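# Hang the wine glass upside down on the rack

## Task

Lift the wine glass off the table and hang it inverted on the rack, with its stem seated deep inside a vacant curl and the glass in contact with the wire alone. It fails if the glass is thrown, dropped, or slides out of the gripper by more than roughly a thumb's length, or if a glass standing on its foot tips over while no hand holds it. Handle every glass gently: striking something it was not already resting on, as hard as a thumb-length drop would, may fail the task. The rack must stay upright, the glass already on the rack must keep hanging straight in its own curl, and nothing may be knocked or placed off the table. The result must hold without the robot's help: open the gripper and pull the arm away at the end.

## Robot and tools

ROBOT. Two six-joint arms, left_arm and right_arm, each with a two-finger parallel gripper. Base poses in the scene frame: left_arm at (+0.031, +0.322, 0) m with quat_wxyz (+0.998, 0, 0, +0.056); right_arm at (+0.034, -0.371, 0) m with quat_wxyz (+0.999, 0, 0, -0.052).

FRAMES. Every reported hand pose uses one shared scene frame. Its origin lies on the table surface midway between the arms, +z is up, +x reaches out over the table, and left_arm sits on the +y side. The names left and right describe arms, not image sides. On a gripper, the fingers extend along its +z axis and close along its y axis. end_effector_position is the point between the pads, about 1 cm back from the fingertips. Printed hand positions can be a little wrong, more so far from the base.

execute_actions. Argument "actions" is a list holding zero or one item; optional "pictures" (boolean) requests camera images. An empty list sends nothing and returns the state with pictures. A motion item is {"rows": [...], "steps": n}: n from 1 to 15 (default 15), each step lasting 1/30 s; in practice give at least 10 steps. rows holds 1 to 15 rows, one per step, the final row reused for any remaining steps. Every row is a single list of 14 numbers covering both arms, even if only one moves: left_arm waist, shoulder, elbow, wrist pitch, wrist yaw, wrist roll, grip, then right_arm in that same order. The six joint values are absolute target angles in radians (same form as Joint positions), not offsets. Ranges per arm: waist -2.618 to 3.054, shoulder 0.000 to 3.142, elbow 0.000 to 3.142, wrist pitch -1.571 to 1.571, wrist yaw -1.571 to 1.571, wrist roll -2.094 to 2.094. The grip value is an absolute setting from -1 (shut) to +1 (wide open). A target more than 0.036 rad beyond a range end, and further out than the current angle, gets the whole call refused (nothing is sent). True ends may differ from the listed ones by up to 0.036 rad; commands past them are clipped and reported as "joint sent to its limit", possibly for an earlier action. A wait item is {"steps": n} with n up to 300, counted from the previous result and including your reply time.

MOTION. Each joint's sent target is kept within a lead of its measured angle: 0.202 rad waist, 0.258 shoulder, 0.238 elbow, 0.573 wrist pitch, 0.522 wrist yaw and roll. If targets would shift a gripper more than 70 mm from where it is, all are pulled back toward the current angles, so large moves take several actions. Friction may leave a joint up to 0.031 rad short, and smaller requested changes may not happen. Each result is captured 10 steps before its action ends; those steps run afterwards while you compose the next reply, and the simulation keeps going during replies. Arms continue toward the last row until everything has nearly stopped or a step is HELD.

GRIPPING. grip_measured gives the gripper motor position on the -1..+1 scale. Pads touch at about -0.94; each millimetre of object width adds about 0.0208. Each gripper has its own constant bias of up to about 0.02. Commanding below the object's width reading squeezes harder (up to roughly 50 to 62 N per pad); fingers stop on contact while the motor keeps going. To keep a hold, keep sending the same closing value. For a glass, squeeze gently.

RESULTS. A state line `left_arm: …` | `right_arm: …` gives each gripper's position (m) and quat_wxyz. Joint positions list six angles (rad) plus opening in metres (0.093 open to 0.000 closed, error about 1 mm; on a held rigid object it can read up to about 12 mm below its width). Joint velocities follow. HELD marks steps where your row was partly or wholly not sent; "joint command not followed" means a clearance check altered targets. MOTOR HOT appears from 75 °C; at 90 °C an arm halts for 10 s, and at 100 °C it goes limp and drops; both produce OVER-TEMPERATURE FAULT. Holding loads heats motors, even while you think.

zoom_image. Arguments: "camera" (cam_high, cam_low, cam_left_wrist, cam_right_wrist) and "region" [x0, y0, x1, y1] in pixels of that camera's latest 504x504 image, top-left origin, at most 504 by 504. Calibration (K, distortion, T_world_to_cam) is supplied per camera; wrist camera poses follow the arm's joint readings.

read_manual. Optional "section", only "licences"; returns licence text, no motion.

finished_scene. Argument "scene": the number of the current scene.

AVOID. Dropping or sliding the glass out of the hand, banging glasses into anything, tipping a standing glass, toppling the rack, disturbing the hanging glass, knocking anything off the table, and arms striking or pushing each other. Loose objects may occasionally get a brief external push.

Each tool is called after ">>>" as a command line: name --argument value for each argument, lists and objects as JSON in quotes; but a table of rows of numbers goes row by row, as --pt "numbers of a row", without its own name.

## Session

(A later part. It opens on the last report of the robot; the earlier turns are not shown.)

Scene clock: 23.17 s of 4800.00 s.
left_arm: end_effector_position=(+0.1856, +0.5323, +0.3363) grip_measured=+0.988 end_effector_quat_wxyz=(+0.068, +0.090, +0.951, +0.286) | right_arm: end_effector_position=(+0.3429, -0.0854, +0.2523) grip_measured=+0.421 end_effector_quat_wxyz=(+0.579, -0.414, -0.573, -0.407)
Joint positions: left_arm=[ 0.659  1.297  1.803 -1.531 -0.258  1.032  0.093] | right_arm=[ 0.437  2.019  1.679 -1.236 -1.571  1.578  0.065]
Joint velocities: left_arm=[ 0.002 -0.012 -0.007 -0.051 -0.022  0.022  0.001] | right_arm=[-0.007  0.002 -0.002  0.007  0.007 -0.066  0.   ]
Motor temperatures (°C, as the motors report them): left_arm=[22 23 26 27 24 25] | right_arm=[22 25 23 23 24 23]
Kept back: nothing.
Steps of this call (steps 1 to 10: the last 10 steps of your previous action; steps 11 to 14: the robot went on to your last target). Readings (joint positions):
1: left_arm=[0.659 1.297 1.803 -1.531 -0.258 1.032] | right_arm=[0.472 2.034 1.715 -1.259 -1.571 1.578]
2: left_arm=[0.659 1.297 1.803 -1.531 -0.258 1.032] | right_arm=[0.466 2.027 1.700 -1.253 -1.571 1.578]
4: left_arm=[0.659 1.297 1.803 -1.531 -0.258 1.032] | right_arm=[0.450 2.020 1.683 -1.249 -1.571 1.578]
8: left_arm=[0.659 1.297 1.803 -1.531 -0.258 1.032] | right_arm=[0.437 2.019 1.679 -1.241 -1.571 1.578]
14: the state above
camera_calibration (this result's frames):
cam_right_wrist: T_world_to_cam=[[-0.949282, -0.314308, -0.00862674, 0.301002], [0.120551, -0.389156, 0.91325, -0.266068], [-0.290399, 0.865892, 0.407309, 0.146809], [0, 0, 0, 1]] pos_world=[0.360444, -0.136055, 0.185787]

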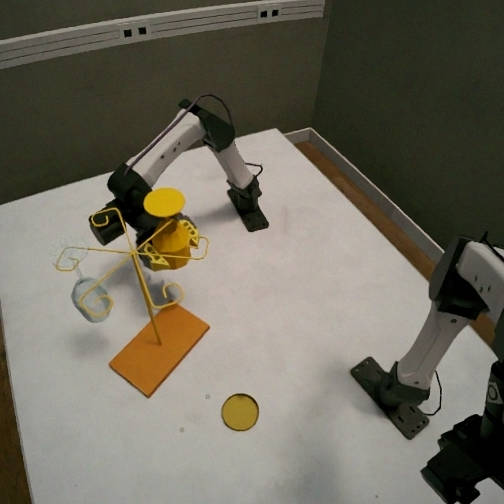

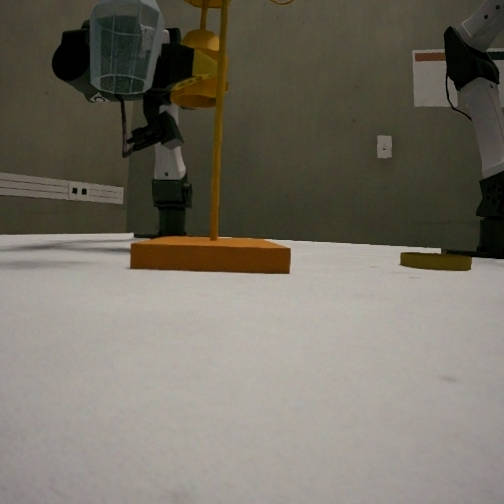

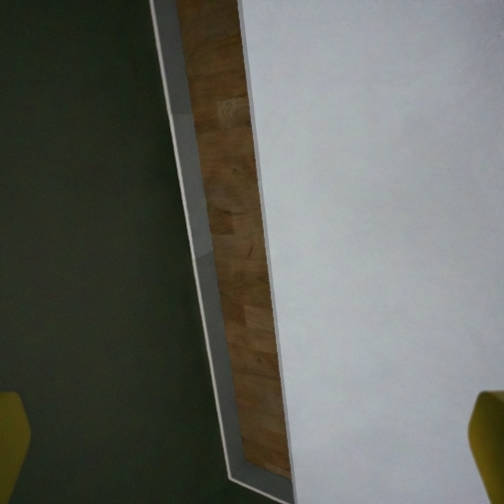

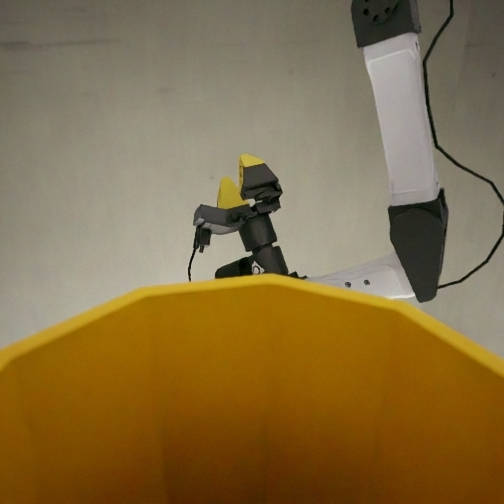

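>>> execute_actions --actions '[{"rows":[[0.659,1.297,1.803,-1.531,-0.258,1.032,1,0.418,2.055,1.68,-1.19,-1.58,1.58,0.28]]}]'

>>> execute_actions --actions '[{"rows":[[0.659,1.297,1.803,-1.531,-0.258,1.032,1,0.418,2.055,1.68,-1.19,-1.58,1.58,1]]}]'

>>> execute_actions --actions '[{"rows":[[0.659,1.297,1.803,-1.531,-0.258,1.032,1,0.418,2.1,1.56,-1.02,-1.58,1.58,1]]}]'

>>> execute_actions --actions '[{"rows":[[0.659,1.297,1.803,-1.531,-0.258,1.032,1,0.418,2.16,1.45,-0.87,-1.58,1.58,1]]}]'

>>> execute_actions --actions '[{"rows":[[0.659,1.297,1.803,-1.531,-0.258,1.032,1,-0.3,2.16,1.45,-0.87,-1.58,1.58,1]]}]'

>>> execute_actions --actions '[{"steps":25}]' --pictures true

>>> finished_scene --scene 1

Scene clock: 24.43 s of 4800.00 s.
left_arm: end_effector_position=(+0.1856, +0.5323, +0.3363) grip_measured=+0.988 end_effector_quat_wxyz=(+0.068, +0.090, +0.951, +0.286) | right_arm: end_effector_position=(+0.3502, -0.0871, +0.2441) grip_measured=+0.421 end_effector_quat_wxyz=(+0.577, -0.417, -0.571, -0.409)
Joint positions: left_arm=[ 0.659  1.297  1.803 -1.531 -0.258  1.032  0.093] | right_arm=[ 0.426  2.042  1.679 -1.214 -1.571  1.578  0.065]
Joint velocities: left_arm=[-0.002 -0.007 -0.012 -0.095 -0.022  0.066  0.   ] | right_arm=[-0.042  0.149 -0.002  0.095 -0.022 -0.022  0.001]
Motor temperatures (°C, as the motors report them): left_arm=[22 23 26 27 24 25] | right_arm=[22 26 23 23 24 23]
Steps of this call (steps 1 to 30: the robot went on to your last target; steps 31 to 33: nothing new was sent; steps 34 to 38: the first 5 steps of this action). Readings (joint positions):
34: left_arm=[0.659 1.297 1.803 -1.531 -0.258 1.032] | right_arm=[0.436 2.022 1.679 -1.231 -1.571 1.578]
35: left_arm=[0.659 1.297 1.803 -1.531 -0.258 1.032] | right_arm=[0.434 2.025 1.679 -1.225 -1.571 1.578]
37: left_arm=[0.659 1.297 1.803 -1.531 -0.258 1.032] | right_arm=[0.429 2.036 1.679 -1.217 -1.571 1.578]
38: the state above

Scene clock: 24.93 s of 4800.00 s.
left_arm: end_effector_position=(+0.1856, +0.5323, +0.3363) grip_measured=+0.988 end_effector_quat_wxyz=(+0.068, +0.090, +0.951, +0.286) | right_arm: end_effector_position=(+0.3527, -0.0874, +0.2411) grip_measured=+1.000 end_effector_quat_wxyz=(+0.576, -0.417, -0.571, -0.411)
Joint positions: left_arm=[ 0.659  1.297  1.803 -1.531 -0.258  1.032  0.093] | right_arm=[ 0.424  2.05   1.679 -1.204 -1.572  1.578  0.093]
Joint velocities: left_arm=[-0.007  0.017 -0.012  0.037 -0.007 -0.007  0.   ] | right_arm=[-0.022 -0.007 -0.027 -0.095 -0.037 -0.037  0.   ]
Motor temperatures (°C, as the motors report them): left_arm=[22 23 26 27 24 25] | right_arm=[22 26 23 23 24 23]
Steps of this call (steps 1 to 10: the last 10 steps of your previous action; steps 11 to 15: the first 5 steps of this action). Readings (joint positions):
11: left_arm=[0.659 1.297 1.803 -1.531 -0.258 1.032] | right_arm=[0.424 2.050 1.679 -1.205 -1.571 1.578]
12: left_arm=[0.659 1.297 1.803 -1.531 -0.258 1.032] | right_arm=[0.424 2.050 1.679 -1.204 -1.572 1.578]
14: left_arm=[0.659 1.297 1.803 -1.531 -0.258 1.032] | right_arm=[0.424 2.050 1.679 -1.204 -1.572 1.578]
15: the state above

Scene clock: 25.43 s of 4800.00 s.
left_arm: end_effector_position=(+0.1856, +0.5323, +0.3363) grip_measured=+0.988 end_effector_quat_wxyz=(+0.068, +0.090, +0.951, +0.286) | right_arm: end_effector_position=(+0.3529, -0.0874, +0.2053) grip_measured=+1.000 end_effector_quat_wxyz=(+0.583, -0.421, -0.564, -0.407)
Joint positions: left_arm=[ 0.659  1.297  1.803 -1.531 -0.258  1.032  0.093] | right_arm=[ 0.424  2.086  1.582 -1.091 -1.581  1.579  0.093]
Joint velocities: left_arm=[-0.002 -0.017 -0.002  0.051 -0.037  0.051 -0.001] | right_arm=[ 0.002  0.364 -0.295  0.256 -0.007 -0.066  0.   ]
Motor temperatures (°C, as the motors report them): left_arm=[22 23 26 27 24 25] | right_arm=[22 26 23 23 24 23]
Steps of this call (steps 1 to 10: the last 10 steps of your previous action; steps 11 to 15: the first 5 steps of this action). Readings (joint positions):
11: left_arm=[0.659 1.297 1.803 -1.531 -0.258 1.032] | right_arm=[0.424 2.051 1.661 -1.173 -1.578 1.579]
12: left_arm=[0.659 1.297 1.803 -1.531 -0.258 1.032] | right_arm=[0.424 2.052 1.637 -1.141 -1.582 1.579]
14: left_arm=[0.659 1.297 1.803 -1.531 -0.258 1.032] | right_arm=[0.424 2.073 1.594 -1.104 -1.582 1.579]
15: the state above

Scene clock: 25.93 s of 4800.00 s.
left_arm: end_effector_position=(+0.1856, +0.5323, +0.3363) grip_measured=+0.988 end_effector_quat_wxyz=(+0.068, +0.090, +0.951, +0.286) | right_arm: end_effector_position=(+0.3508, -0.0881, +0.1577) grip_measured=+1.000 end_effector_quat_wxyz=(+0.586, -0.424, -0.560, -0.403)
Joint positions: left_arm=[ 0.659  1.297  1.803 -1.531 -0.258  1.032  0.093] | right_arm=[ 0.424  2.144  1.471 -0.935 -1.584  1.58   0.093]
Joint velocities: left_arm=[ 0.007  0.007 -0.002  0.037  0.066 -0.037  0.   ] | right_arm=[-0.017  0.379 -0.315  0.256  0.051 -0.051  0.   ]
Motor temperatures (°C, as the motors report them): left_arm=[22 23 26 27 24 25] | right_arm=[22 26 23 23 24 23]
Steps of this call (steps 1 to 10: the last 10 steps of your previous action; steps 11 to 15: the first 5 steps of this action). Readings (joint positions):
11: left_arm=[0.659 1.297 1.803 -1.531 -0.258 1.032] | right_arm=[0.424 2.108 1.548 -1.010 -1.583 1.580]
12: left_arm=[0.659 1.297 1.803 -1.531 -0.258 1.032] | right_arm=[0.424 2.110 1.525 -0.980 -1.585 1.580]
14: left_arm=[0.659 1.297 1.803 -1.531 -0.258 1.032] | right_arm=[0.424 2.131 1.484 -0.946 -1.585 1.580]
15: the state above

Scene clock: 26.43 s of 4800.00 s.
left_arm: end_effector_position=(+0.1856, +0.5323, +0.3363) grip_measured=+0.988 end_effector_quat_wxyz=(+0.068, +0.090, +0.951, +0.286) | right_arm: end_effector_position=(+0.4052, -0.1613, +0.1455) grip_measured=+1.000 end_effector_quat_wxyz=(+0.535, -0.478, -0.517, -0.467)
Joint positions: left_arm=[ 0.659  1.297  1.803 -1.531 -0.258  1.032  0.093] | right_arm=[ 0.21   2.165  1.456 -0.882 -1.579  1.58   0.093]
Joint velocities: left_arm=[ 0.012  0.017 -0.017 -0.037  0.007 -0.022  0.001] | right_arm=[-1.775  0.002 -0.007  0.022  0.007  0.022  0.   ]
Motor temperatures (°C, as the motors report them): left_arm=[22 23 26 27 24 25] | right_arm=[22 26 23 23 24 23]
Steps of this call (steps 1 to 10: the last 10 steps of your previous action; steps 11 to 15: the first 5 steps of this action). Readings (joint positions):
11: left_arm=[0.659 1.297 1.803 -1.531 -0.258 1.032] | right_arm=[0.408 2.165 1.456 -0.890 -1.579 1.580]
12: left_arm=[0.659 1.297 1.803 -1.531 -0.258 1.032] | right_arm=[0.376 2.165 1.456 -0.889 -1.579 1.580]
14: left_arm=[0.659 1.297 1.803 -1.531 -0.258 1.032] | right_arm=[0.271 2.165 1.456 -0.885 -1.579 1.580]
15: the state above

Scene clock: 27.27 s of 4800.00 s.
left_arm: end_effector_position=(+0.1856, +0.5323, +0.3363) grip_measured=+0.988 end_effector_quat_wxyz=(+0.068, +0.090, +0.951, +0.286) | right_arm: end_effector_position=(+0.4610, -0.3693, +0.1454) grip_measured=+1.000 end_effector_quat_wxyz=(-0.396, +0.591, +0.384, +0.589)
Joint positions: left_arm=[ 0.659  1.297  1.803 -1.531 -0.258  1.032  0.093] | right_arm=[-0.299  2.165  1.456 -0.868 -1.579  1.58   0.093]
Joint velocities: left_arm=[-0.022  0.002  0.007 -0.081  0.037 -0.022  0.   ] | right_arm=[-0.007  0.002  0.007 -0.051  0.037 -0.051  0.   ]
Motor temperatures (°C, as the motors report them): left_arm=[22 23 26 27 24 25] | right_arm=[22 26 23 23 24 23]
Kept back: nothing.
Steps of this call (steps 1 to 10: the last 10 steps of your previous action; steps 11 to 25: the robot went on to your last target). Readings (joint positions):
1: left_arm=[0.659 1.297 1.803 -1.531 -0.258 1.032] | right_arm=[0.147 2.165 1.456 -0.880 -1.579 1.580]
2: left_arm=[0.659 1.297 1.803 -1.531 -0.258 1.032] | right_arm=[0.082 2.165 1.456 -0.877 -1.579 1.580]
4: left_arm=[0.659 1.297 1.803 -1.531 -0.258 1.032] | right_arm=[-0.049 2.165 1.456 -0.873 -1.579 1.580]
8: left_arm=[0.659 1.297 1.803 -1.531 -0.258 1.032] | right_arm=[-0.291 2.165 1.456 -0.868 -1.579 1.580]
25: the state above
camera_calibration (this result's frames):
cam_right_wrist: T_world_to_cam=[[-0.914612, 0.4043, -0.00509042, 0.571862], [-0.171716, -0.376998, 0.910157, -0.15348], [0.366058, 0.833315, 0.414232, 0.154779], [0, 0, 0, 1]] pos_world=[0.440019, -0.418045, 0.0784878]

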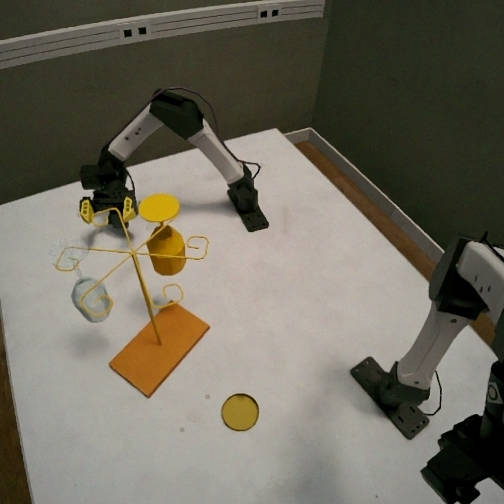

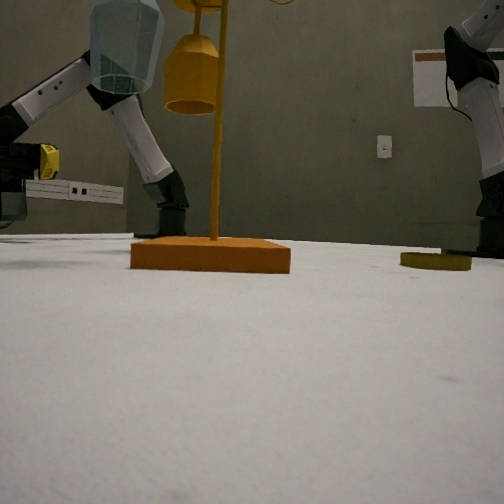

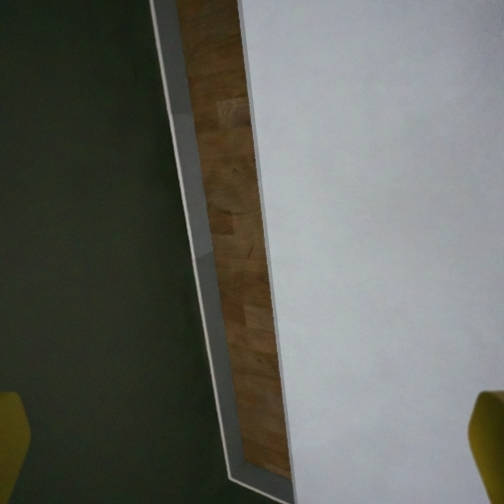

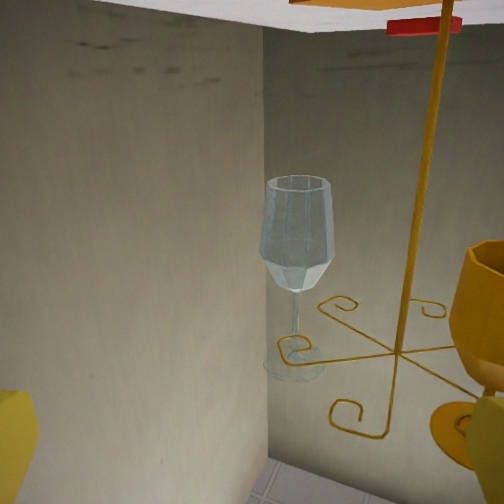

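The scene is finished: the task was done.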